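## Task

The stand's post sits in one of its holes, held by a spring-loaded pin that has a pull knob. Once the pin is out, the post falls unless something supports it. A fall counts as failure, and so can bringing the post down quickly, even while it is supported. Lift the post up four holes (15.2 cm) and lock it there again with the pin. Take the wooden block out of the tote and set it on the stand's top plate. At the end the tote has to rest on the work bench with nothing sticking out past the bench edge. Either robot or both may be used. When finished, release everything and back the robots away. Any robot tipping over or left leaning is a failure.

## Robot and tools

ROBOTS. Two identical Hello Robot Stretch 4 units, r1 and r2. Each has an omni-wheel base, a lift that slides up and down a mast, one telescoping arm that reaches forward from the lift, a three-joint wrist (yaw, pitch, roll) and a two-finger gripper. Each is about 1.6 m tall, and its base rim is within 0.23 m of the base origin. Cameras per robot: <r>_head_camera, <r>_head_left_camera, <r>_head_right_camera, <r>_wrist_camera (r = r1 or r2).

FRAMES. Each robot reports in its own base frame: origin on the floor below the base centre, x ahead, y to the left, z up. hand_pose is the point between the open fingertips, in this frame; its printed value may be a little off. base_odometry is relative to where that base started the scene, counts wheel turns only (slip shows as travel), heading positive to the left within -3.142..3.142. Since the robots do not share a frame, judge their relative positions only from images, lidar_m and wrist_depth_mm.

execute_actions(actions, cameras). actions is a list holding one action or none (empty = just report state and images). The action is an object keyed "r1" and/or "r2"; each robot has its own entry. Inside an entry: "base", "joints" or both, plus optional "pace" and "contact_limits"; or "end_of_arm" by itself. Everything in one action starts at once and may finish at different times.
- base: exactly one relative move, measured from where the base last reported itself: translate_m (metres, forward +, -2..2), strafe_m (metres sideways, left +, -2..2), rotate_rad (radians, counter-clockwise seen from above +, -3.2..3.2).
- joints: absolute targets by name: lift_m 0..1.2 m; arm_m 0..0.55 m of extension; wrist_yaw_rad -1.134..4.276 (0 straight ahead, + to the left, 3.14 tucked back, past 3.4 the arm may obstruct); wrist_pitch_rad -1.117..4.259 (0 level, 1.57 pointing down); wrist_roll_rad -1.117..4.259 (0 fingers level, + turns clockwise looking from behind the gripper); gripper_m -0.038..0.141 m fingertip gap (below 0 the tips squeeze each other). Joint targets out of range get clipped and reported; other bad values or unknown keys reject the whole call.
- pace: "slow", "default", "fast", "max" (base up to 0.1/0.3/0.4/0.6 m/s and 1/2/3/4 rad/s; slower when the lift is high).
- contact_limits: {"arm_m": 0..0.75}, how hard the arm may push before halting; 0.5 if omitted.
- end_of_arm: "enable_torque" re-powers a wrist or gripper motor that cut out.
cameras: list of camera names, or "all"/null/omitted for every camera, [] for none. Images come back in the order listed on the "pictures" line. A joint, base or robot omitted from an action may still be driving toward an earlier target. A reported stop means later motion calls in the same reply are skipped.

wait(seconds 0..10) lets the simulation run with no new command and returns state and images. zoom_image(camera, region [x0,y0,x1,y1] pixels, at most 504x504) enlarges part of a camera's latest full image. read_manual(section "licences") returns URDF licence text only. finished_scene(scene) closes the scene and reports success; it cannot be undone.

RESULTS. joint_positions; base_status and joint_status: "done", "off_target" (stopped short, may still push), "contact_stop_at_<key>" (hit something; that part goes slack, a slack lift can sag under load), "limit_stop_at_<name>", "limit_stop_at_tilt" (lean over 6 degrees; lift, arm and wheels go limp), "limit_stop_at_own_body" (about to strike itself; move the joint away), "torque_fault" (wrist/gripper motor went limp; send enable_torque), "time_out". on_its_own lists what the call did not command; "held at" is a held target, not a position. lidar_m: 12 distances in metres, 30-degree sectors counter-clockwise starting straight ahead (4th left, 7th rear, 10th right); "-" means nothing seen or closer than 0.25 m. wrist_depth_mm: 7x7 grid of depths, 100..2000 mm. base_tilt in degrees (forward/right +, small fixed bias). turned_by_wheels vs turned_by_imu differing by over ~0.1 rad signals slip or collision. motor_effort in percent of max, peak in brackets; a clear gripper effort change means a firm grip, gripper_m alone proves nothing.

TIPS AND HAZARDS. Unfold at the start with lift_m 0.4 and wrist_yaw_rad 0 together. To grasp, command gripper_m below the object's width. Never let the post drop when the pin is pulled; support it and lower only slowly. Robots must not touch each other: once bases meet, any further drive presses hard and can end the run. Two robots given the same move can travel differently (up to ~3 cm per metre), so sharing a load is risky. Avoid turning or driving with over 1 kg held and arm_m above 0.2, especially at fast paces, and avoid strong pushes with the gripper high. Keep the tote fully on the bench. Drops, slams and hard pushes are penalised; shorter robot motion time is better. Objects may occasionally get a small push from outside. At the end, open the gripper and move away.

Each tool is called after "Request:" by a JSON object that holds its "fn" and its "kwargs".

## Session

Request:
{"fn": "execute_actions", "kwargs": {"actions": []}}

Scene clock: 0.00 s.
r1.base_odometry: x=+0.000 y=+0.000 heading=+0.000 (m, m, rad; r1's odometry frame)
r1.turned_by_wheels: +0.000 (rad since the last result)
r1.turned_by_imu: +0.000 (rad since the last result)
r1.base_tilt: forward=-0.2 right=-0.3 (deg)
r1.lidar_m: 0.82 1.04 2.20 3.61 2.26 1.15 1.14 1.49 5.16 1.36 0.91 0.80
r1.base_status: not commanded
r1.joint_positions: lift_m=+0.172 arm_m=+0.003 wrist_yaw_rad=+3.149 wrist_pitch_rad=+0.007 wrist_roll_rad=+0.001 gripper_m=+0.057
r1.joint_status: not commanded
r1.motor_effort: lift_m=+18 arm_m=+0 wrist_yaw_rad=+1 wrist_pitch_rad=-8 wrist_roll_rad=+1 gripper_m=-3 wheel_0=+0 wheel_1=+0 wheel_2=+0 (%)
r1.hand_pose: x=-0.1157 y=+0.0851 z=+0.3478 quat_wxyz=(-0.004, -0.004, +0.001, +1.000) (m; r1's base frame)
r1.wrist_depth_mm: - 139 240 - - - - / - 114 139 - - - - / - 117 140 - 1863 - - / 143 141 206 - - - - / 217 - - - 1863 - - / 226 1229 196 1281 198 1308 1308 / 228 809 854 110 878 831 904
r2.base_odometry: x=+0.000 y=+0.000 heading=+0.000 (m, m, rad; r2's odometry frame)
r2.turned_by_wheels: +0.000 (rad since the last result)
r2.turned_by_imu: +0.000 (rad since the last result)
r2.base_tilt: forward=+0.1 right=+0.0 (deg)
r2.lidar_m: 3.24 3.49 3.71 0.99 1.00 1.55 2.84 1.36 1.06 1.02 1.15 1.76
r2.base_status: not commanded
r2.joint_positions: lift_m=+0.166 arm_m=+0.001 wrist_yaw_rad=+3.181 wrist_pitch_rad=+0.009 wrist_roll_rad=-0.011 gripper_m=+0.057
r2.joint_status: not commanded
r2.motor_effort: lift_m=+20 arm_m=+0 wrist_yaw_rad=+0 wrist_pitch_rad=-7 wrist_roll_rad=+0 gripper_m=-2 wheel_0=+0 wheel_1=+0 wheel_2=+2 (%)
r2.hand_pose: x=-0.1195 y=+0.0759 z=+0.3413 quat_wxyz=(-0.020, -0.004, -0.006, +1.000) (m; r2's base frame)
r2.wrist_depth_mm: - 142 262 - - - - / - 115 141 - - - - / - 115 141 - - - - / - 133 173 - - - - / 212 1708 - - - - - / 1336 1499 213 1618 214 1576 1576 / 904 891 904 148 917 976 1060
pictures: r1_head_camera, r1_head_left_camera, r1_head_right_camera, r1_wrist_camera, r2_head_camera, r2_head_left_camera, r2_head_right_camera, r2_wrist_camera
Images, in order (width x height): r1_head_camera 420x560, r1_head_left_camera 420x672, r1_head_right_camera 420x672, r1_wrist_camera 616x392, r2_head_camera 420x560, r2_head_left_camera 420x672, r2_head_right_camera 420x672, r2_wrist_camera 616x392.

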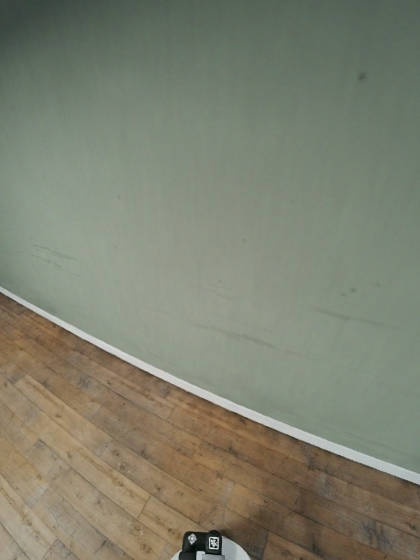

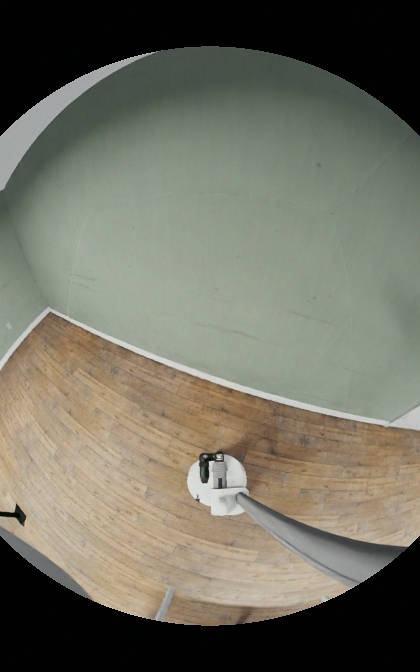

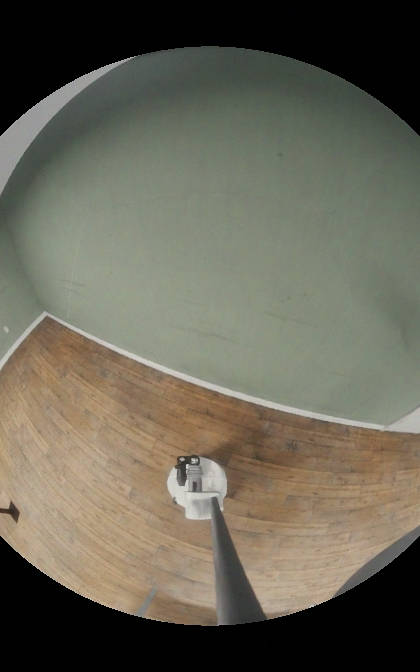

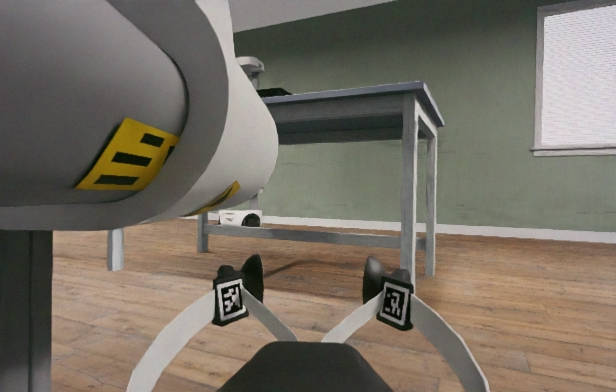

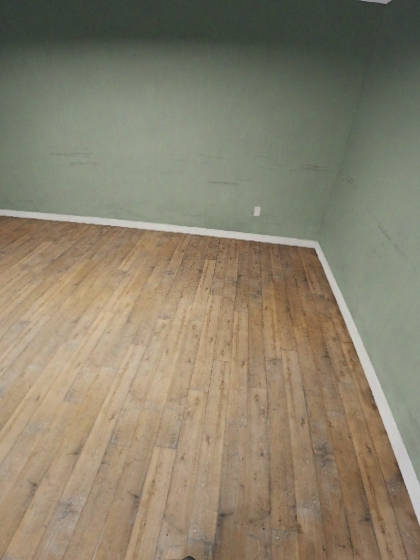

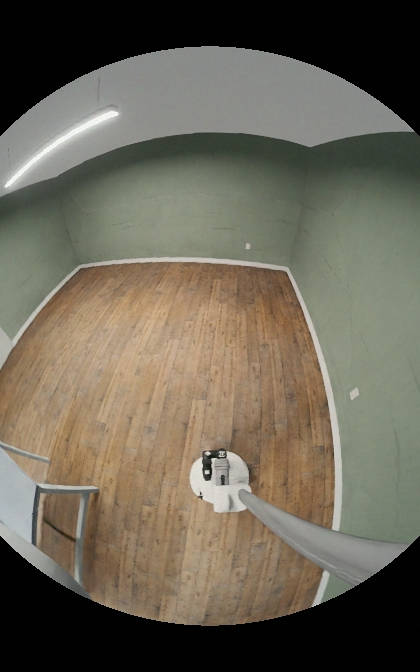

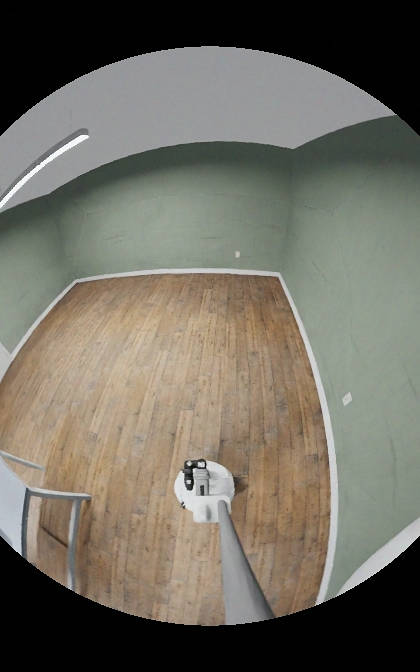

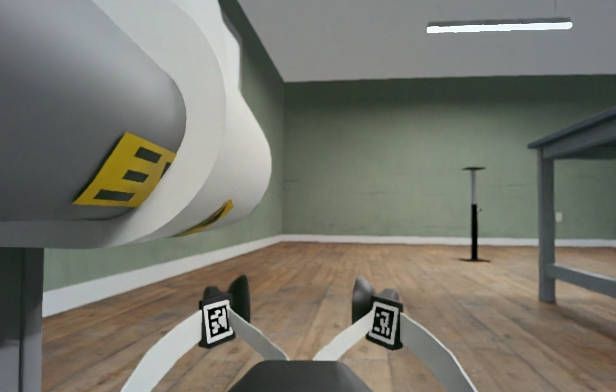

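Request:
{"fn": "execute_actions", "kwargs": {"actions": [{"r1":{"base":{"rotate_rad":2.2},"joints":{"lift_m":0.4,"wrist_yaw_rad":0}},"r2":{"base":{"rotate_rad":2.3},"joints":{"lift_m":0.4,"wrist_yaw_rad":0}}}], "cameras": ["r1_head_camera","r2_head_camera","r1_wrist_camera","r2_head_left_camera"]}}

Scene clock: 2.60 s.
r1.base_odometry: x=+0.000 y=+0.000 heading=+2.200 (m, m, rad; r1's odometry frame)
r1.turned_by_wheels: +2.200 (rad since the last result)
r1.turned_by_imu: +2.242 (rad since the last result)
r1.base_tilt: forward=-0.2 right=-0.3 (deg)
r1.lidar_m: 2.23 1.13 1.20 1.69 3.19 1.14 0.86 0.82 0.88 1.21 3.33 3.69
r1.base_status: done
r1.joint_positions: lift_m=+0.400 arm_m=+0.003 wrist_yaw_rad=+0.001 wrist_pitch_rad=+0.007 wrist_roll_rad=+0.001 gripper_m=+0.057
r1.joint_status: all done
r1.motor_effort: lift_m=+22(23) arm_m=-1(1) wrist_yaw_rad=-1(7) wrist_pitch_rad=-7(8) wrist_roll_rad=+1(0) gripper_m=-4(6) wheel_0=-1(6) wheel_1=-1(7) wheel_2=+0(10) (%)
r1.hand_pose: x=+0.4620 y=-0.0873 z=+0.5759 quat_wxyz=(+1.000, +0.001, +0.004, +0.000) (m; r1's base frame)
r1.wrist_depth_mm: - - - - - - - / - - - - - - - / - - - - - - - / - - - - - - - / - - - - - - - / 1808 1863 196 1921 198 - - / 1308 1205 1336 110 1366 1281 1366
r2.base_odometry: x=+0.000 y=+0.000 heading=+2.299 (m, m, rad; r2's odometry frame)
r2.turned_by_wheels: +2.299 (rad since the last result)
r2.turned_by_imu: +2.317 (rad since the last result)
r2.base_tilt: forward=+0.0 right=+0.1 (deg)
r2.lidar_m: 1.13 3.54 1.88 1.16 1.04 1.05 1.31 2.57 3.26 3.98 3.63 0.98
r2.base_status: done
r2.joint_positions: lift_m=+0.400 arm_m=+0.001 wrist_yaw_rad=+0.000 wrist_pitch_rad=+0.009 wrist_roll_rad=-0.011 gripper_m=+0.057
r2.joint_status: all done
r2.motor_effort: lift_m=+24(26) arm_m=+0(0) wrist_yaw_rad=-2(6) wrist_pitch_rad=-7(8) wrist_roll_rad=+0(1) gripper_m=-4(3) wheel_0=-2(8) wheel_1=-2(9) wheel_2=-3(11) (%)
r2.hand_pose: x=+0.4608 y=-0.0873 z=+0.5753 quat_wxyz=(+1.000, -0.006, +0.005, +0.000) (m; r2's base frame)
r2.wrist_depth_mm: - - - - - - - / - - - - - - - / - - - - - - - / - - 1756 1255 1618 788 1118 / - - - - - - - / - - 213 - 214 - - / 1537 1430 1397 148 1430 691 1464
pictures: r1_head_camera, r1_wrist_camera, r2_head_camera, r2_head_left_camera
Images, in order (width x height): r1_head_camera 420x560, r1_wrist_camera 616x392, r2_head_camera 420x560, r2_head_left_camera 420x672.

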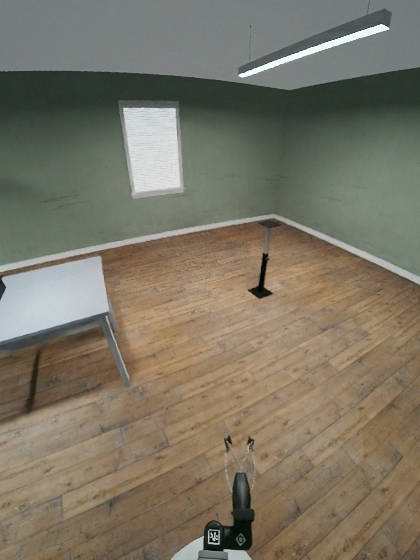

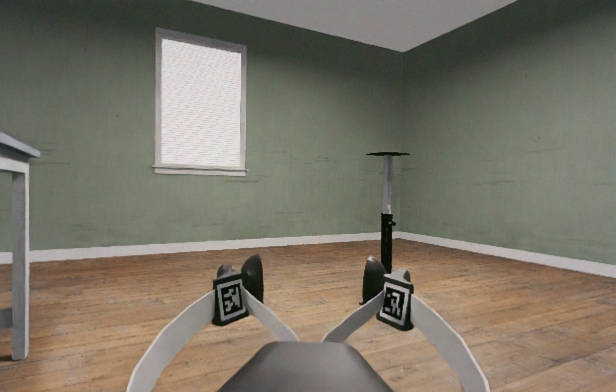

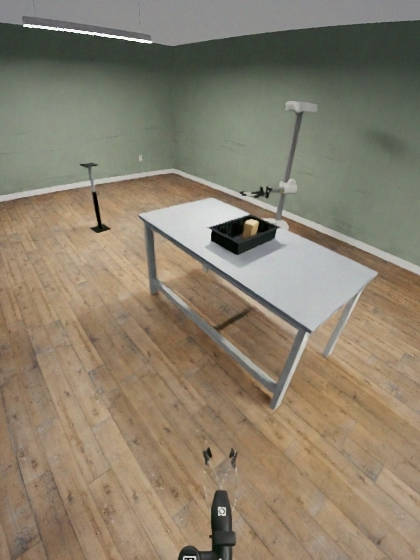

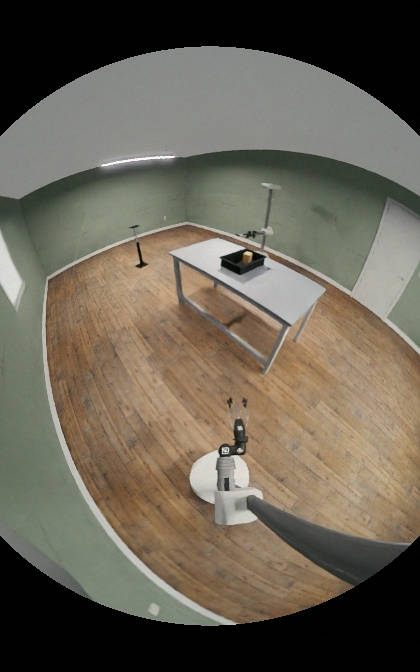

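Request:
{"fn": "execute_actions", "kwargs": {"actions": [{"r1":{"base":{"rotate_rad":0.6}},"r2":{"base":{"rotate_rad":-0.85},"joints":{"wrist_pitch_rad":1.2,"gripper_m":0.12}}}], "cameras": []}}

Request:
{"fn": "execute_actions", "kwargs": {"actions": [{"r1":{"base":{"strafe_m":-1.62},"pace":"fast"},"r2":{"base":{"strafe_m":1.2},"joints":{"lift_m":1.05},"pace":"fast"}}], "cameras": []}}

Request:
{"fn": "execute_actions", "kwargs": {"actions": [{"r1":{"base":{"translate_m":0.7},"joints":{"lift_m":0.3}},"r2":{"base":{"translate_m":0.5}}}], "cameras": ["r1_head_camera","r2_head_camera","r1_wrist_camera","r2_wrist_camera"]}}

Scene clock: 4.70 s.
r1.base_odometry: x=+0.000 y=+0.000 heading=+2.800 (m, m, rad; r1's odometry frame)
r1.turned_by_wheels: +0.600 (rad since the last result)
r1.turned_by_imu: +0.611 (rad since the last result)
r1.base_tilt: forward=-0.3 right=-0.3 (deg)
r1.lidar_m: 1.13 1.21 1.85 2.41 1.11 0.84 0.82 0.88 1.31 3.58 2.22 2.31
r1.base_status: done
r1.joint_positions: lift_m=+0.400 arm_m=+0.003 wrist_yaw_rad=+0.000 wrist_pitch_rad=+0.007 wrist_roll_rad=+0.001 gripper_m=+0.057
r1.joint_status: not commanded
r1.motor_effort: lift_m=+21(22) arm_m=+0(0) wrist_yaw_rad=+0(1) wrist_pitch_rad=-7(8) wrist_roll_rad=+1(2) gripper_m=-6(3) wheel_0=-1(5) wheel_1=+0(5) wheel_2=+0(7) (%)
r1.hand_pose: x=+0.4619 y=-0.0874 z=+0.5759 quat_wxyz=(+1.000, +0.001, +0.004, +0.000) (m; r1's base frame)
r1.wrist_depth_mm: - - - - - - - / - - - - - - - / 1042 1008 976 - - - - / - - - - - - - / - - - - - - - / 1756 1661 196 1618 198 - - / 1281 1229 1308 110 1308 1281 1366
r2.base_odometry: x=+0.000 y=+0.000 heading=+1.450 (m, m, rad; r2's odometry frame)
r2.turned_by_wheels: -0.850 (rad since the last result)
r2.turned_by_imu: -0.856 (rad since the last result)
r2.base_tilt: forward=+0.0 right=+0.0 (deg)
r2.lidar_m: 1.30 0.98 1.34 3.96 1.49 1.09 1.05 1.09 1.50 3.21 3.36 3.78
r2.base_status: done
r2.joint_positions: lift_m=+0.400 arm_m=+0.001 wrist_yaw_rad=+0.000 wrist_pitch_rad=+1.201 wrist_roll_rad=-0.011 gripper_m=+0.120
r2.joint_status: all done
r2.motor_effort: lift_m=+22(24) arm_m=+0(0) wrist_yaw_rad=-1(1) wrist_pitch_rad=-2(5) wrist_roll_rad=+0(0) gripper_m=-3(4) wheel_0=+2(7) wheel_1=+2(9) wheel_2=+2(10) (%)
r2.hand_pose: x=+0.2766 y=-0.0874 z=+0.3090 quat_wxyz=(+0.825, -0.005, +0.565, +0.003) (m; r2's base frame)
r2.wrist_depth_mm: 732 741 741 750 750 750 750 / 668 676 683 691 691 691 707 / 627 627 627 634 640 640 654 / 585 591 591 585 597 597 603 / 549 549 549 554 554 564 564 / 512 512 508 525 221 521 521 / 488 480 488 151 492 488 500
pictures: none
No camera images: the call's "cameras" was empty. Leave "cameras" out to get every camera's image.

Scene clock: 9.97 s.
r1.base_odometry: x=+0.543 y=+1.526 heading=+2.800 (m, m, rad; r1's odometry frame)
r1.turned_by_wheels: +0.000 (rad since the last result)
r1.turned_by_imu: -0.006 (rad since the last result)
r1.base_tilt: forward=-0.2 right=-0.2 (deg)
r1.lidar_m: 1.52 2.21 1.94 2.91 1.29 0.98 0.95 1.04 1.54 1.92 2.05 3.00
r1.base_status: done
r1.joint_positions: lift_m=+0.400 arm_m=+0.003 wrist_yaw_rad=+0.000 wrist_pitch_rad=+0.007 wrist_roll_rad=+0.001 gripper_m=+0.057
r1.joint_status: not commanded
r1.motor_effort: lift_m=+22(21) arm_m=+0(1) wrist_yaw_rad=+0(0) wrist_pitch_rad=-8(8) wrist_roll_rad=+1(0) gripper_m=-3(6) wheel_0=+0(11) wheel_1=+0(9) wheel_2=-1(5) (%)
r1.hand_pose: x=+0.4619 y=-0.0874 z=+0.5759 quat_wxyz=(+1.000, +0.001, +0.004, +0.000) (m; r1's base frame)
r1.wrist_depth_mm: - - - - - - - / - - - - - - - / - - - - - - - / - - - - - - - / - - - - - - - / 1863 1863 196 1863 198 - - / 1308 1229 1308 110 1336 1281 1366
r2.base_odometry: x=-1.191 y=+0.145 heading=+1.450 (m, m, rad; r2's odometry frame)
r2.turned_by_wheels: +0.000 (rad since the last result)
r2.turned_by_imu: -0.002 (rad since the last result)
r2.base_tilt: forward=+0.0 right=+0.0 (deg)
r2.lidar_m: 0.91 0.96 2.45 3.95 1.48 1.07 1.04 1.06 1.50 4.27 4.64 0.97
r2.base_status: done
r2.joint_positions: lift_m=+1.050 arm_m=+0.001 wrist_yaw_rad=+0.000 wrist_pitch_rad=+1.201 wrist_roll_rad=-0.011 gripper_m=+0.120
r2.joint_status: all done
r2.motor_effort: lift_m=+23(26) arm_m=+0(0) wrist_yaw_rad=+0(0) wrist_pitch_rad=-3(3) wrist_roll_rad=-1(1) gripper_m=-2(1) wheel_0=+1(13) wheel_1=+0(9) wheel_2=+0(1) (%)
r2.hand_pose: x=+0.2765 y=-0.0874 z=+0.9589 quat_wxyz=(+0.825, -0.005, +0.565, +0.003) (m; r2's base frame)
r2.wrist_depth_mm: 1576 1618 1618 1618 1618 1661 1618 / 1464 1464 1499 1499 1499 1537 1499 / 1366 1366 1366 1366 1366 1366 1430 / 1281 1308 1281 1281 1308 1336 1308 / 1205 1205 1205 1229 1229 1229 1229 / 1138 1138 1138 1138 220 1160 1160 / 1078 1060 1060 151 1060 1078 1118
pictures: none
No camera images: the call's "cameras" was empty. Leave "cameras" out to get every camera's image.

Scene clock: 13.77 s.
r1.base_odometry: x=-0.116 y=+1.761 heading=+2.800 (m, m, rad; r1's odometry frame)
r1.turned_by_wheels: +0.000 (rad since the last result)
r1.turned_by_imu: +0.000 (rad since the last result)
r1.base_tilt: forward=-0.2 right=-0.2 (deg)
r1.lidar_m: 0.80 3.26 1.64 1.82 2.21 1.70 1.65 1.79 2.05 1.98 2.11 3.11
r1.base_status: done
r1.joint_positions: lift_m=+0.300 arm_m=+0.003 wrist_yaw_rad=+0.000 wrist_pitch_rad=+0.007 wrist_roll_rad=+0.001 gripper_m=+0.057
r1.joint_status: all done
r1.motor_effort: lift_m=+14(19) arm_m=+0(1) wrist_yaw_rad=+0(0) wrist_pitch_rad=-8(8) wrist_roll_rad=+1(0) gripper_m=-5(4) wheel_0=+1(6) wheel_1=-2(4) wheel_2=+0(11) (%)
r1.hand_pose: x=+0.4619 y=-0.0874 z=+0.4765 quat_wxyz=(+1.000, +0.001, +0.004, +0.000) (m; r1's base frame)
r1.wrist_depth_mm: - - - 715 - - - / - - - - - - - / - - - - - - - / - - - - - - - / - - - - - - - / 1576 1576 196 1499 198 1661 1708 / 1098 1060 1098 110 1118 1060 1138
r2.base_odometry: x=-1.131 y=+0.641 heading=+1.450 (m, m, rad; r2's odometry frame)
r2.turned_by_wheels: +0.000 (rad since the last result)
r2.turned_by_imu: +0.001 (rad since the last result)
r2.base_tilt: forward=+0.1 right=+0.0 (deg)
r2.lidar_m: 0.42 0.46 0.63 4.25 2.13 1.61 1.53 1.61 2.17 4.45 0.59 0.44
r2.base_status: done
r2.joint_positions: lift_m=+1.050 arm_m=+0.001 wrist_yaw_rad=+0.000 wrist_pitch_rad=+1.201 wrist_roll_rad=-0.011 gripper_m=+0.120
r2.joint_status: not commanded
r2.motor_effort: lift_m=+23(23) arm_m=+0(0) wrist_yaw_rad=-1(0) wrist_pitch_rad=-4(3) wrist_roll_rad=+0(0) gripper_m=-1(1) wheel_0=+3(8) wheel_1=+2(5) wheel_2=+0(12) (%)
r2.hand_pose: x=+0.2765 y=-0.0874 z=+0.9589 quat_wxyz=(+0.825, -0.005, +0.565, +0.003) (m; r2's base frame)
r2.wrist_depth_mm: 574 585 564 504 504 591 591 / 530 539 539 535 539 554 549 / 496 500 500 500 508 508 508 / 1255 1281 492 492 488 484 492 / 1042 1182 1229 1229 1205 1205 1078 / 1118 1118 1138 1182 220 1160 1160 / 1078 1060 1078 151 1098 1078 1098
pictures: r1_head_camera, r1_wrist_camera, r2_head_camera, r2_wrist_camera
Images, in order (width x height): r1_head_camera 420x560, r1_wrist_camera 616x392, r2_head_camera 420x560, r2_wrist_camera 616x392.

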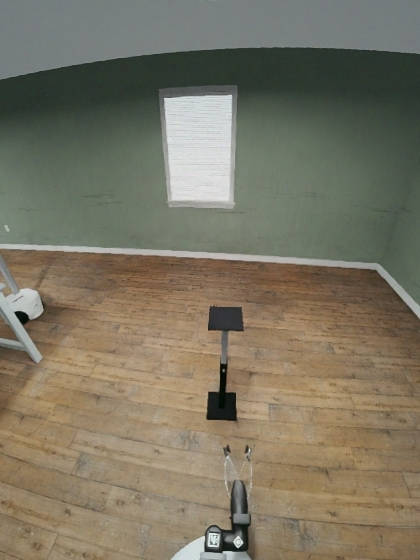

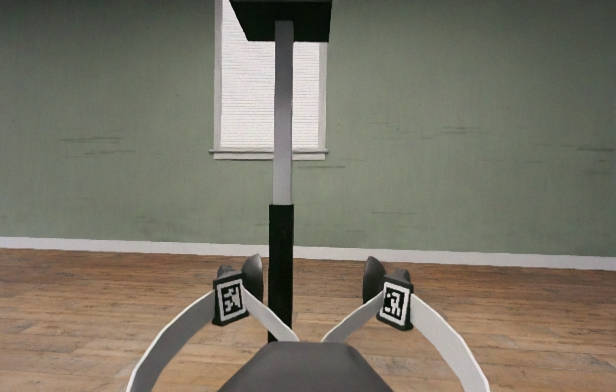

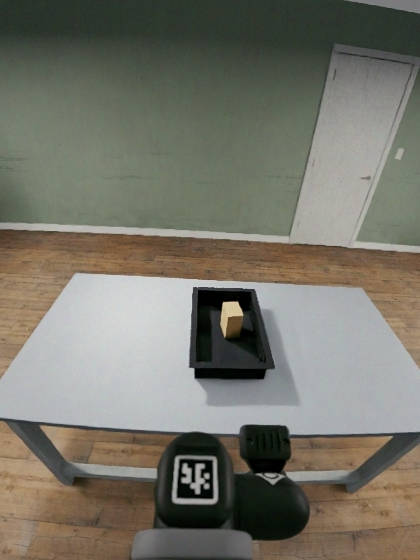

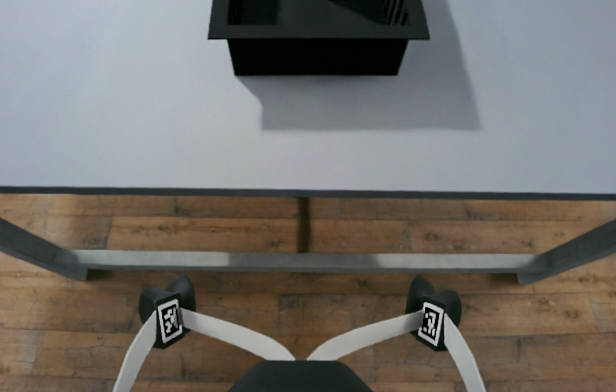

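Request:
{"fn": "execute_actions", "kwargs": {"actions": [{"r1":{"base":{"strafe_m":0.05},"joints":{"arm_m":0.15,"wrist_pitch_rad":0.3,"lift_m":0.42}},"r2":{"base":{"translate_m":0.13},"joints":{"arm_m":0.4,"lift_m":1.1,"wrist_pitch_rad":1.45}}}], "cameras": ["r1_head_camera","r2_head_camera","r1_wrist_camera","r2_wrist_camera"]}}

Scene clock: 16.27 s.
r1.base_odometry: x=-0.133 y=+1.714 heading=+2.800 (m, m, rad; r1's odometry frame)
r1.turned_by_wheels: +0.000 (rad since the last result)
r1.turned_by_imu: +0.000 (rad since the last result)
r1.base_tilt: forward=-0.2 right=-0.2 (deg)
r1.lidar_m: 0.79 3.26 1.58 1.85 2.21 1.69 1.65 1.79 2.11 2.03 2.17 3.09
r1.base_status: done
r1.joint_positions: lift_m=+0.420 arm_m=+0.149 wrist_yaw_rad=+0.000 wrist_pitch_rad=+0.302 wrist_roll_rad=+0.001 gripper_m=+0.057
r1.joint_status: all done
r1.motor_effort: lift_m=+22(24) arm_m=+6(6) wrist_yaw_rad=+0(1) wrist_pitch_rad=-7(6) wrist_roll_rad=+1(1) gripper_m=-3(2) wheel_0=+0(8) wheel_1=+0(6) wheel_2=-1(5) (%)
r1.hand_pose: x=+0.5952 y=-0.0874 z=+0.5120 quat_wxyz=(+0.989, +0.001, +0.151, +0.000) (m; r1's base frame)
r1.wrist_depth_mm: - - - - - - - / - - - - - - - / - - - - - - - / - - - 1661 - - - / 1336 1336 1366 1205 1366 1397 1366 / 1042 1025 196 569 198 1060 1060 / 842 809 831 110 831 809 854
r2.base_odometry: x=-1.116 y=+0.770 heading=+1.451 (m, m, rad; r2's odometry frame)
r2.turned_by_wheels: +0.000 (rad since the last result)
r2.turned_by_imu: +0.001 (rad since the last result)
r2.base_tilt: forward=+0.0 right=+0.1 (deg)
r2.lidar_m: 0.26 0.33 0.45 2.19 2.34 1.73 1.65 1.72 2.40 4.44 0.43 0.31
r2.base_status: done
r2.joint_positions: lift_m=+1.100 arm_m=+0.399 wrist_yaw_rad=+0.000 wrist_pitch_rad=+1.450 wrist_roll_rad=-0.011 gripper_m=+0.120
r2.joint_status: all done
r2.motor_effort: lift_m=+24(25) arm_m=+8(7) wrist_yaw_rad=-1(0) wrist_pitch_rad=+0(2) wrist_roll_rad=+0(0) gripper_m=-1(3) wheel_0=+2(7) wheel_1=+2(7) wheel_2=-1(12) (%)
r2.hand_pose: x=+0.6042 y=-0.0874 z=+0.9914 quat_wxyz=(+0.748, -0.004, +0.663, +0.004) (m; r2's base frame)
r2.wrist_depth_mm: 496 500 421 421 418 508 512 / 480 488 466 484 473 496 496 / 473 477 469 469 430 480 484 / 462 462 459 459 462 466 469 / 449 449 439 452 455 459 459 / 436 436 377 439 220 445 449 / 427 427 351 151 418 433 439
pictures: r1_head_camera, r1_wrist_camera, r2_head_camera, r2_wrist_camera
Images, in order (width x height): r1_head_camera 420x560, r1_wrist_camera 616x392, r2_head_camera 420x560, r2_wrist_camera 616x392.

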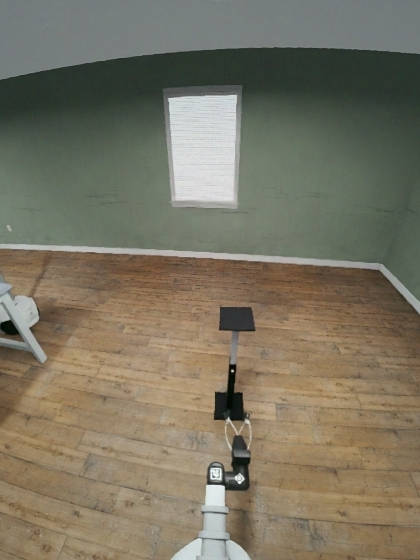

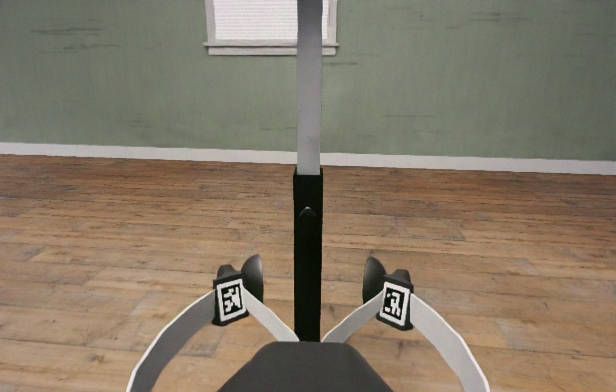

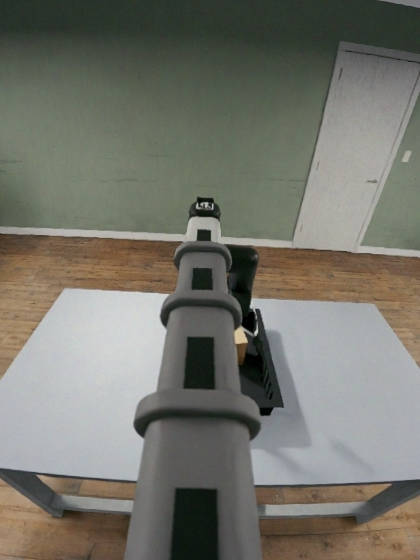

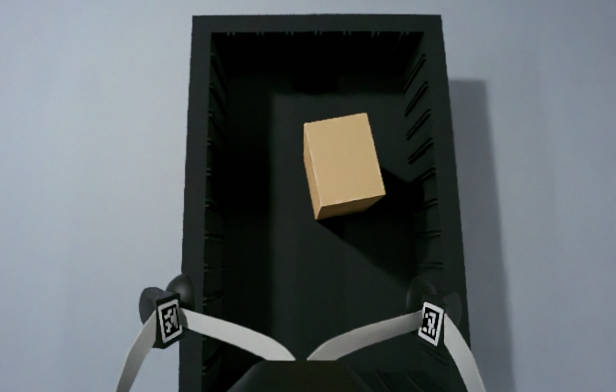

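Request:
{"fn": "execute_actions", "kwargs": {"actions": [{"r1":{"joints":{"arm_m":0.27,"wrist_pitch_rad":0.3,"lift_m":0.375}},"r2":{"base":{"strafe_m":-0.045},"joints":{"arm_m":0.52,"lift_m":1.01,"wrist_roll_rad":-0.2,"gripper_m":0.1}}}], "cameras": ["r1_wrist_camera","r2_wrist_camera"]}}

Scene clock: 18.77 s.
r1.base_odometry: x=-0.133 y=+1.714 heading=+2.800 (m, m, rad; r1's odometry frame)
r1.turned_by_wheels: +0.000 (rad since the last result)
r1.turned_by_imu: -0.001 (rad since the last result)
r1.base_tilt: forward=-0.2 right=-0.3 (deg)
r1.lidar_m: 0.80 3.27 1.58 1.84 2.22 1.70 1.65 1.78 2.09 2.03 2.17 3.12
r1.base_status: not commanded
r1.joint_positions: lift_m=+0.375 arm_m=+0.269 wrist_yaw_rad=+0.000 wrist_pitch_rad=+0.302 wrist_roll_rad=+0.001 gripper_m=+0.057
r1.joint_status: all done
r1.motor_effort: lift_m=+13(21) arm_m=+6(6) wrist_yaw_rad=+1(1) wrist_pitch_rad=-7(6) wrist_roll_rad=+2(1) gripper_m=-5(5) wheel_0=+0(0) wheel_1=+0(0) wheel_2=+0(0) (%)
r1.hand_pose: x=+0.7152 y=-0.0874 z=+0.4677 quat_wxyz=(+0.989, +0.001, +0.151, +0.000) (m; r1's base frame)
r1.wrist_depth_mm: - - - - - - - / - - - - - - - / - - - - - - - / 1756 1863 1808 1537 1863 1863 1808 / 1255 1255 1255 1118 1281 1281 1281 / 946 960 198 418 198 991 991 / 778 759 798 110 788 759 788
r2.base_odometry: x=-1.071 y=+0.765 heading=+1.451 (m, m, rad; r2's odometry frame)
r2.turned_by_wheels: +0.000 (rad since the last result)
r2.turned_by_imu: +0.000 (rad since the last result)
r2.base_tilt: forward=+0.0 right=-0.1 (deg)
r2.lidar_m: 0.28 0.32 0.45 2.26 2.35 1.71 1.66 1.73 2.41 4.39 0.40 0.30
r2.base_status: done
r2.joint_positions: lift_m=+1.010 arm_m=+0.519 wrist_yaw_rad=+0.000 wrist_pitch_rad=+1.450 wrist_roll_rad=-0.200 gripper_m=+0.100
r2.joint_status: all done
r2.motor_effort: lift_m=+15(22) arm_m=+8(7) wrist_yaw_rad=-2(1) wrist_pitch_rad=-1(2) wrist_roll_rad=-1(5) gripper_m=-2(1) wheel_0=+2(9) wheel_1=-2(11) wheel_2=+0(0) (%)
r2.hand_pose: x=+0.7241 y=-0.0874 z=+0.9022 quat_wxyz=(+0.745, -0.075, +0.660, +0.066) (m; r2's base frame)
r2.wrist_depth_mm: 394 397 404 407 413 415 418 / 384 325 307 303 399 404 407 / 375 312 375 379 347 389 397 / 364 304 368 373 373 382 387 / 355 303 357 245 362 370 377 / 345 298 220 239 210 362 366 / 336 286 342 148 301 353 355
pictures: r1_wrist_camera, r2_wrist_camera
Images, in order (width x height): r1_wrist_camera 616x392, r2_wrist_camera 616x392.

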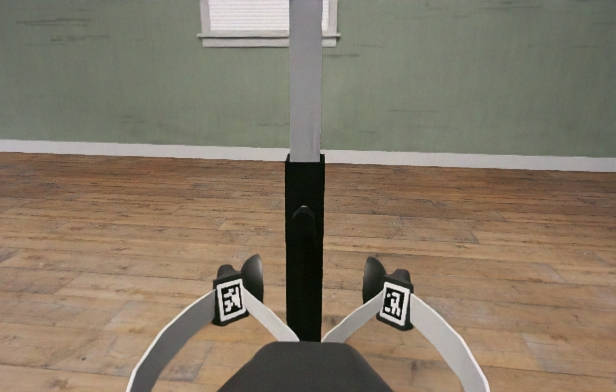

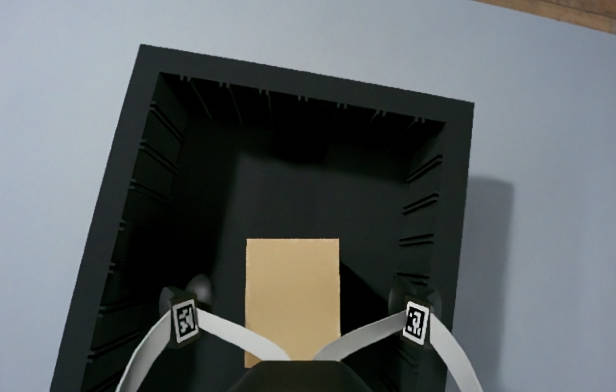

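Good. Descend and grip.

Request:
{"fn": "execute_actions", "kwargs": {"actions": [{"r2":{"joints":{"lift_m":0.955,"arm_m":0.51}}}], "cameras": []}}

Request:
{"fn": "execute_actions", "kwargs": {"actions": [{"r2":{"joints":{"gripper_m":0.02}}}], "cameras": []}}

Request:
{"fn": "execute_actions", "kwargs": {"actions": [{"r2":{"joints":{"lift_m":1.12}}}], "cameras": []}}

Request:
{"fn": "execute_actions", "kwargs": {"actions": [{"r2":{"base":{"translate_m":-0.12},"joints":{"arm_m":0.1,"wrist_roll_rad":0}}}], "cameras": []}}

Request:
{"fn": "execute_actions", "kwargs": {"actions": [{"r2":{"base":{"strafe_m":2.0}}}], "cameras": ["r2_head_camera","r2_wrist_camera","r1_head_camera"]}}

Scene clock: 20.23 s.
r1.base_odometry: x=-0.133 y=+1.714 heading=+2.800 (m, m, rad; r1's odometry frame)
r1.turned_by_wheels: +0.000 (rad since the last result)
r1.turned_by_imu: +0.000 (rad since the last result)
r1.base_tilt: forward=-0.2 right=-0.2 (deg)
r1.lidar_m: 0.80 3.25 1.57 1.86 2.22 1.70 1.66 1.78 2.08 2.04 2.19 3.11
r1.base_status: not commanded
r1.joint_positions: lift_m=+0.375 arm_m=+0.269 wrist_yaw_rad=+0.000 wrist_pitch_rad=+0.302 wrist_roll_rad=+0.001 gripper_m=+0.057
r1.joint_status: not commanded
r1.motor_effort: lift_m=+13(13) arm_m=+6(6) wrist_yaw_rad=+0(1) wrist_pitch_rad=-8(7) wrist_roll_rad=+0(1) gripper_m=-4(4) wheel_0=+0(0) wheel_1=+0(0) wheel_2=+0(0) (%)
r1.hand_pose: x=+0.7152 y=-0.0874 z=+0.4677 quat_wxyz=(+0.989, +0.001, +0.151, +0.000) (m; r1's base frame)
r1.wrist_depth_mm: - - - - - - - / - - - - - - - / - - - - - - - / 1808 1808 1863 1537 1808 1863 1863 / 1255 1255 1281 1118 1281 1281 1336 / 976 976 196 421 198 991 976 / 788 750 788 110 798 768 798
r2.base_odometry: x=-1.071 y=+0.765 heading=+1.451 (m, m, rad; r2's odometry frame)
r2.turned_by_wheels: +0.000 (rad since the last result)
r2.turned_by_imu: +0.000 (rad since the last result)
r2.base_tilt: forward=+0.1 right=+0.0 (deg)
r2.lidar_m: 0.28 0.31 0.43 2.23 2.32 1.72 1.66 1.73 2.39 4.39 0.45 0.30
r2.base_status: not commanded
r2.joint_positions: lift_m=+0.955 arm_m=+0.511 wrist_yaw_rad=+0.000 wrist_pitch_rad=+1.450 wrist_roll_rad=-0.200 gripper_m=+0.100
r2.joint_status: all done
r2.motor_effort: lift_m=+15(15) arm_m=-8(9) wrist_yaw_rad=-1(1) wrist_pitch_rad=-1(2) wrist_roll_rad=-1(1) gripper_m=-2(0) wheel_0=+2(1) wheel_1=-2(2) wheel_2=+0(0) (%)
r2.hand_pose: x=+0.7170 y=-0.0874 z=+0.8472 quat_wxyz=(+0.745, -0.075, +0.660, +0.066) (m; r2's base frame)
r2.wrist_depth_mm: 334 246 248 249 349 353 355 / 327 257 319 289 266 248 347 / 317 273 322 324 327 262 336 / 226 289 314 317 317 252 329 / 220 298 304 190 312 236 319 / 214 293 189 186 210 241 310 / 214 286 289 148 291 219 304
pictures: none
No camera images: the call's "cameras" was empty. Leave "cameras" out to get every camera's image.

Scene clock: 21.87 s.
r1.base_odometry: x=-0.133 y=+1.714 heading=+2.800 (m, m, rad; r1's odometry frame)
r1.turned_by_wheels: +0.000 (rad since the last result)
r1.turned_by_imu: +0.000 (rad since the last result)
r1.base_tilt: forward=-0.2 right=-0.2 (deg)
r1.lidar_m: 0.80 3.29 1.56 1.87 2.18 1.70 1.65 1.77 2.09 2.04 2.17 3.13
r1.base_status: not commanded
r1.joint_positions: lift_m=+0.375 arm_m=+0.269 wrist_yaw_rad=+0.000 wrist_pitch_rad=+0.302 wrist_roll_rad=+0.001 gripper_m=+0.057
r1.joint_status: not commanded
r1.motor_effort: lift_m=+13(13) arm_m=+6(6) wrist_yaw_rad=+0(0) wrist_pitch_rad=-7(7) wrist_roll_rad=+0(1) gripper_m=-3(3) wheel_0=+0(0) wheel_1=+0(0) wheel_2=+0(0) (%)
r1.hand_pose: x=+0.7152 y=-0.0874 z=+0.4677 quat_wxyz=(+0.989, +0.001, +0.151, +0.000) (m; r1's base frame)
r1.wrist_depth_mm: - - - - - - - / - - - - - - - / - - - - - - - / 1756 1808 1863 1576 1863 1921 1921 / 1229 1255 1255 1138 1281 1281 1281 / 976 960 196 421 198 1008 976 / 778 759 778 110 788 768 798
r2.base_odometry: x=-1.071 y=+0.765 heading=+1.451 (m, m, rad; r2's odometry frame)
r2.turned_by_wheels: +0.000 (rad since the last result)
r2.turned_by_imu: +0.000 (rad since the last result)
r2.base_tilt: forward=+0.0 right=-0.1 (deg)
r2.lidar_m: 0.29 0.31 0.46 2.22 2.34 1.76 1.66 1.72 2.42 4.40 0.43 0.30
r2.base_status: not commanded
r2.joint_positions: lift_m=+0.955 arm_m=+0.511 wrist_yaw_rad=+0.000 wrist_pitch_rad=+1.451 wrist_roll_rad=-0.200 gripper_m=+0.020
r2.joint_status: all done
r2.motor_effort: lift_m=+15(15) arm_m=-8(8) wrist_yaw_rad=+0(1) wrist_pitch_rad=-2(2) wrist_roll_rad=+0(1) gripper_m=-19(22) wheel_0=+2(1) wheel_1=-2(2) wheel_2=+0(0) (%)
r2.hand_pose: x=+0.7169 y=-0.0874 z=+0.8471 quat_wxyz=(+0.745, -0.075, +0.660, +0.066) (m; r2's base frame)
r2.wrist_depth_mm: 336 245 247 248 347 353 353 / 325 258 319 290 267 249 345 / 315 272 322 325 325 262 336 / 225 289 314 317 319 252 329 / 220 298 303 181 309 236 319 / 213 294 185 175 192 237 310 / 215 268 287 170 258 216 304
pictures: none
No camera images: the call's "cameras" was empty. Leave "cameras" out to get every camera's image.

Scene clock: 23.63 s.
r1.base_odometry: x=-0.133 y=+1.714 heading=+2.800 (m, m, rad; r1's odometry frame)
r1.turned_by_wheels: +0.000 (rad since the last result)
r1.turned_by_imu: +0.000 (rad since the last result)
r1.base_tilt: forward=-0.1 right=-0.2 (deg)
r1.lidar_m: 0.80 3.25 1.58 1.85 2.19 1.69 1.66 1.80 2.09 2.05 2.17 3.12
r1.base_status: not commanded
r1.joint_positions: lift_m=+0.375 arm_m=+0.269 wrist_yaw_rad=+0.000 wrist_pitch_rad=+0.302 wrist_roll_rad=+0.001 gripper_m=+0.057
r1.joint_status: not commanded
r1.motor_effort: lift_m=+13(13) arm_m=+6(6) wrist_yaw_rad=+1(0) wrist_pitch_rad=-7(7) wrist_roll_rad=+1(1) gripper_m=-2(5) wheel_0=+0(0) wheel_1=+0(0) wheel_2=+0(0) (%)
r1.hand_pose: x=+0.7152 y=-0.0874 z=+0.4677 quat_wxyz=(+0.989, +0.001, +0.151, +0.000) (m; r1's base frame)
r1.wrist_depth_mm: - - - - - - - / - - - - - - - / - - - - - - - / 1863 1863 1863 1537 1808 1863 1863 / 1255 1255 1229 1138 1281 1255 1281 / 960 976 197 418 198 991 976 / 788 759 788 110 788 759 798
r2.base_odometry: x=-1.071 y=+0.765 heading=+1.451 (m, m, rad; r2's odometry frame)
r2.turned_by_wheels: +0.000 (rad since the last result)
r2.turned_by_imu: +0.000 (rad since the last result)
r2.base_tilt: forward=+0.0 right=-0.1 (deg)
r2.lidar_m: 0.28 0.30 0.43 2.24 2.34 1.73 1.67 1.71 2.41 4.39 0.41 0.31
r2.base_status: not commanded
r2.joint_positions: lift_m=+1.120 arm_m=+0.511 wrist_yaw_rad=+0.000 wrist_pitch_rad=+1.451 wrist_roll_rad=-0.200 gripper_m=+0.020
r2.joint_status: all done
r2.motor_effort: lift_m=+25(27) arm_m=-8(8) wrist_yaw_rad=-1(0) wrist_pitch_rad=-3(3) wrist_roll_rad=-1(1) gripper_m=-20(20) wheel_0=+1(2) wheel_1=-2(2) wheel_2=+0(0) (%)
r2.hand_pose: x=+0.7169 y=-0.0874 z=+1.0114 quat_wxyz=(+0.745, -0.075, +0.660, +0.066) (m; r2's base frame)
r2.wrist_depth_mm: 508 508 517 521 1366 1366 1430 / 496 500 504 508 521 521 530 / 484 484 433 445 452 508 512 / 473 473 477 484 484 492 500 / 459 459 462 181 433 480 484 / 449 424 185 175 192 469 477 / 439 384 439 169 370 459 462
pictures: none
No camera images: the call's "cameras" was empty. Leave "cameras" out to get every camera's image.

Scene clock: 25.93 s.
r1.base_odometry: x=-0.133 y=+1.714 heading=+2.800 (m, m, rad; r1's odometry frame)
r1.turned_by_wheels: +0.000 (rad since the last result)
r1.turned_by_imu: +0.000 (rad since the last result)
r1.base_tilt: forward=-0.2 right=-0.2 (deg)
r1.lidar_m: 0.80 3.24 1.58 1.84 2.19 1.69 1.65 1.81 2.10 2.04 2.20 3.11
r1.base_status: not commanded
r1.joint_positions: lift_m=+0.375 arm_m=+0.269 wrist_yaw_rad=+0.000 wrist_pitch_rad=+0.302 wrist_roll_rad=+0.001 gripper_m=+0.057
r1.joint_status: not commanded
r1.motor_effort: lift_m=+13(13) arm_m=+6(6) wrist_yaw_rad=+0(1) wrist_pitch_rad=-7(7) wrist_roll_rad=+1(0) gripper_m=-3(3) wheel_0=+0(0) wheel_1=+0(0) wheel_2=+0(0) (%)
r1.hand_pose: x=+0.7152 y=-0.0874 z=+0.4677 quat_wxyz=(+0.989, +0.001, +0.151, +0.000) (m; r1's base frame)
r1.wrist_depth_mm: - - - - - - - / - - - - - - - / - - - - - - - / 1808 1756 1808 1537 1808 1863 1863 / 1229 1255 1255 1138 1255 1281 1308 / 960 960 196 418 198 976 991 / 778 750 788 110 788 768 798
r2.base_odometry: x=-1.085 y=+0.646 heading=+1.450 (m, m, rad; r2's odometry frame)
r2.turned_by_wheels: +0.000 (rad since the last result)
r2.turned_by_imu: +0.000 (rad since the last result)
r2.base_tilt: forward=+0.1 right=+0.0 (deg)
r2.lidar_m: 0.41 0.43 0.61 2.39 2.16 1.61 1.55 1.59 2.23 4.40 0.61 0.44
r2.base_status: done
r2.joint_positions: lift_m=+1.120 arm_m=+0.101 wrist_yaw_rad=+0.000 wrist_pitch_rad=+1.451 wrist_roll_rad=+0.000 gripper_m=+0.020
r2.joint_status: all done
r2.motor_effort: lift_m=+25(25) arm_m=-8(9) wrist_yaw_rad=+0(1) wrist_pitch_rad=-4(4) wrist_roll_rad=+1(4) gripper_m=-20(21) wheel_0=-2(7) wheel_1=-3(5) wheel_2=+2(13) (%)
r2.hand_pose: x=+0.3068 y=-0.0874 z=+1.0113 quat_wxyz=(+0.748, +0.000, +0.664, +0.000) (m; r2's base frame)
r2.wrist_depth_mm: 521 521 484 492 525 535 535 / 508 508 508 512 512 517 521 / 492 496 500 500 504 504 508 / 976 1060 1060 508 1078 1098 946 / 1229 1205 1205 181 1229 1205 1255 / 1205 1182 185 175 192 1229 1205 / 1160 1160 960 169 1160 1160 1182
pictures: none
No camera images: the call's "cameras" was empty. Leave "cameras" out to get every camera's image.

Scene clock: 33.93 s.
r1.base_odometry: x=-0.133 y=+1.714 heading=+2.800 (m, m, rad; r1's odometry frame)
r1.turned_by_wheels: +0.000 (rad since the last result)
r1.turned_by_imu: -0.002 (rad since the last result)
r1.base_tilt: forward=-0.2 right=-0.3 (deg)
r1.lidar_m: 0.79 3.28 1.57 1.86 2.19 1.69 1.66 1.78 2.10 2.04 2.18 3.13
r1.base_status: not commanded
r1.joint_positions: lift_m=+0.375 arm_m=+0.269 wrist_yaw_rad=+0.000 wrist_pitch_rad=+0.302 wrist_roll_rad=+0.001 gripper_m=+0.057
r1.joint_status: not commanded
r1.motor_effort: lift_m=+13(13) arm_m=+6(6) wrist_yaw_rad=+1(0) wrist_pitch_rad=-7(7) wrist_roll_rad=+2(0) gripper_m=-2(1) wheel_0=+0(0) wheel_1=+0(0) wheel_2=+0(0) (%)
r1.hand_pose: x=+0.7152 y=-0.0874 z=+0.4677 quat_wxyz=(+0.989, +0.001, +0.151, +0.000) (m; r1's base frame)
r1.wrist_depth_mm: - - - - - - - / - - - - - - - / - - - - - - - / 1756 1808 1182 1098 1808 1863 1921 / 1281 1255 931 960 1281 1255 1308 / 960 976 196 421 198 976 976 / 788 750 798 110 798 768 798
r2.base_odometry: x=-3.071 y=+0.886 heading=+1.450 (m, m, rad; r2's odometry frame)
r2.turned_by_wheels: +0.000 (rad since the last result)
r2.turned_by_imu: -0.005 (rad since the last result)
r2.base_tilt: forward=+0.0 right=+0.0 (deg)
r2.lidar_m: 1.08 0.56 2.39 2.29 2.19 1.59 1.50 1.55 2.16 1.69 1.33 3.29
r2.base_status: done
r2.joint_positions: lift_m=+1.120 arm_m=+0.101 wrist_yaw_rad=+0.000 wrist_pitch_rad=+1.451 wrist_roll_rad=+0.000 gripper_m=+0.020
r2.joint_status: not commanded
r2.motor_effort: lift_m=+24(25) arm_m=-8(8) wrist_yaw_rad=+0(0) wrist_pitch_rad=-4(3) wrist_roll_rad=+1(0) gripper_m=-21(20) wheel_0=+0(10) wheel_1=+1(11) wheel_2=+0(1) (%)
r2.hand_pose: x=+0.3069 y=-0.0874 z=+1.0114 quat_wxyz=(+0.748, +0.000, +0.663, +0.000) (m; r2's base frame)
r2.wrist_depth_mm: 449 1336 1397 1366 1336 1366 1366 / 1308 1308 1336 1308 1366 1366 1366 / 1255 1281 1281 1308 1281 1281 1281 / 1255 1255 1255 1255 1281 1281 1255 / 1182 1205 1205 181 1229 1229 1255 / 1182 1182 185 175 192 1205 1205 / 1138 1138 960 170 1138 1160 1182
pictures: r1_head_camera, r2_head_camera, r2_wrist_camera
Images, in order (width x height): r1_head_camera 420x560, r2_head_camera 420x560, r2_wrist_camera 616x392.

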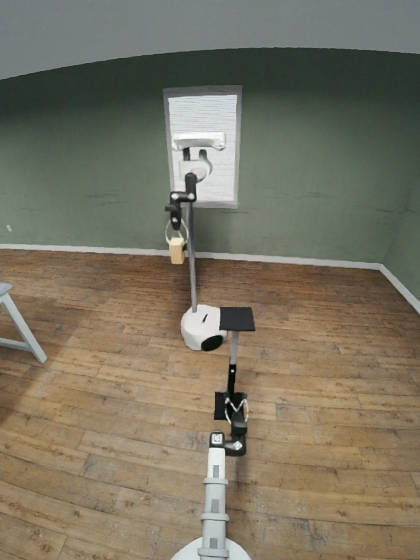

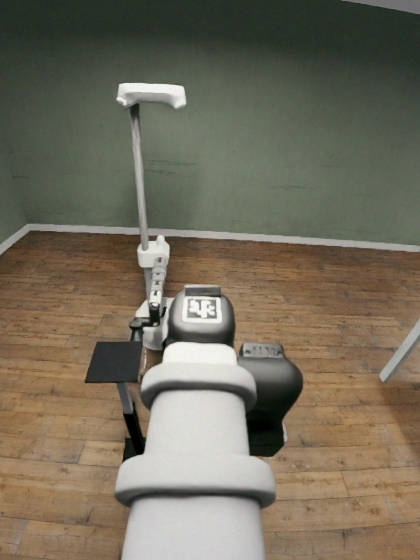

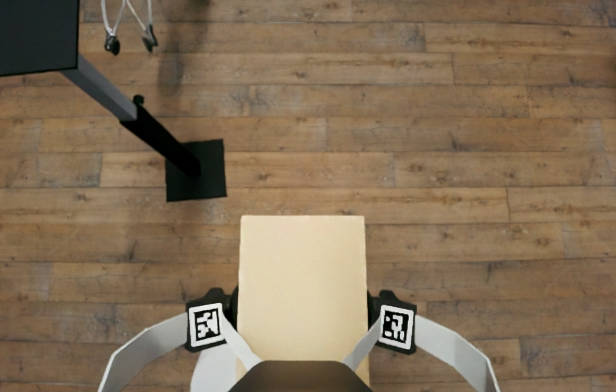

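Request:
{"fn": "execute_actions", "kwargs": {"actions": [{"r2":{"base":{"strafe_m":0.36},"joints":{"arm_m":0.39,"lift_m":1.09}}}], "cameras": ["r2_head_left_camera","r2_wrist_camera","r1_head_camera"]}}

Scene clock: 36.60 s.
r1.base_odometry: x=-0.133 y=+1.714 heading=+2.800 (m, m, rad; r1's odometry frame)
r1.turned_by_wheels: +0.000 (rad since the last result)
r1.turned_by_imu: -0.001 (rad since the last result)
r1.base_tilt: forward=-0.2 right=-0.2 (deg)
r1.lidar_m: 0.81 3.27 1.60 1.89 2.19 1.71 1.65 1.78 2.10 2.05 2.18 1.45
r1.base_status: not commanded
r1.joint_positions: lift_m=+0.375 arm_m=+0.269 wrist_yaw_rad=+0.000 wrist_pitch_rad=+0.302 wrist_roll_rad=+0.001 gripper_m=+0.057
r1.joint_status: not commanded
r1.motor_effort: lift_m=+13(13) arm_m=+6(6) wrist_yaw_rad=+1(1) wrist_pitch_rad=-7(8) wrist_roll_rad=+0(1) gripper_m=-3(6) wheel_0=+0(0) wheel_1=+0(0) wheel_2=+0(0) (%)
r1.hand_pose: x=+0.7152 y=-0.0874 z=+0.4677 quat_wxyz=(+0.989, +0.001, +0.151, +0.000) (m; r1's base frame)
r1.wrist_depth_mm: - - - 960 - - - / - - - 991 - - - / - - - 1078 - - - / 1808 1808 1863 1078 1863 1863 1863 / 1255 1255 1255 878 904 1308 1308 / 976 991 196 418 198 976 976 / 788 759 778 109 788 759 798
r2.base_odometry: x=-3.428 y=+0.929 heading=+1.450 (m, m, rad; r2's odometry frame)
r2.turned_by_wheels: +0.000 (rad since the last result)
r2.turned_by_imu: -0.001 (rad since the last result)
r2.base_tilt: forward=-0.2 right=-0.1 (deg)
r2.lidar_m: 0.53 2.78 2.01 1.94 2.03 1.59 1.51 1.56 2.19 1.70 1.69 0.55
r2.base_status: done
r2.joint_positions: lift_m=+1.090 arm_m=+0.389 wrist_yaw_rad=+0.000 wrist_pitch_rad=+1.451 wrist_roll_rad=+0.000 gripper_m=+0.020
r2.joint_status: all done
r2.motor_effort: lift_m=+16(23) arm_m=+8(6) wrist_yaw_rad=-2(0) wrist_pitch_rad=-3(5) wrist_roll_rad=+1(1) gripper_m=-22(19) wheel_0=-1(9) wheel_1=+0(7) wheel_2=+0(0) (%)
r2.hand_pose: x=+0.5941 y=-0.0874 z=+0.9820 quat_wxyz=(+0.748, +0.000, +0.663, +0.000) (m; r2's base frame)
r2.wrist_depth_mm: 1308 1336 1336 723 1336 1308 1366 / 1255 1308 1281 1281 1281 1281 1308 / 1255 1229 1255 1255 1255 1255 1281 / 1205 1229 1205 387 1229 1229 1255 / 1182 1160 1205 181 1205 1205 1205 / 1160 1160 185 175 193 1160 1182 / 1138 1118 1118 170 1160 1160 1138
pictures: r1_head_camera, r2_head_left_camera, r2_wrist_camera
Images, in order (width x height): r1_head_camera 420x560, r2_head_left_camera 420x672, r2_wrist_camera 616x392.

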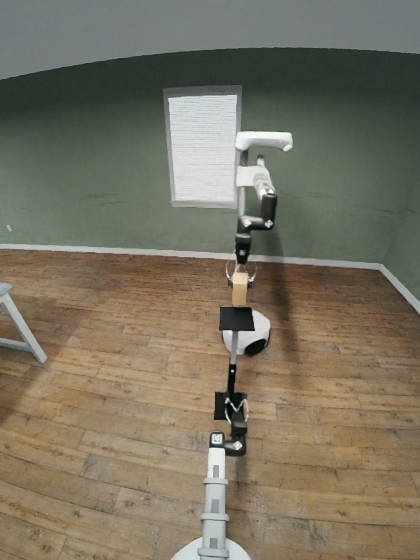

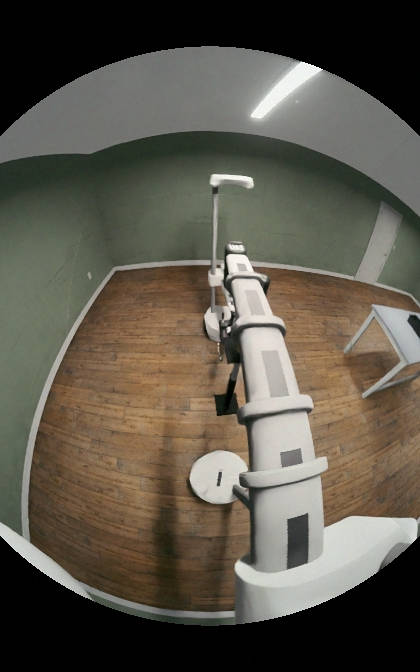

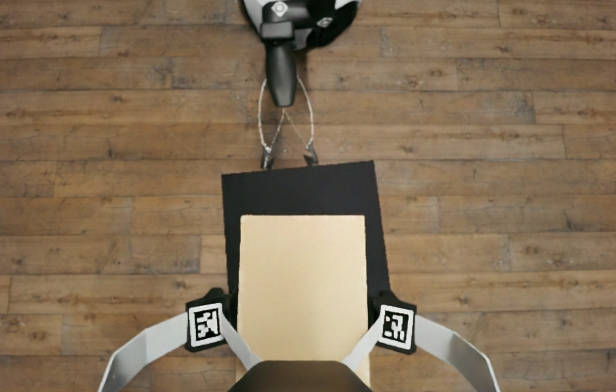

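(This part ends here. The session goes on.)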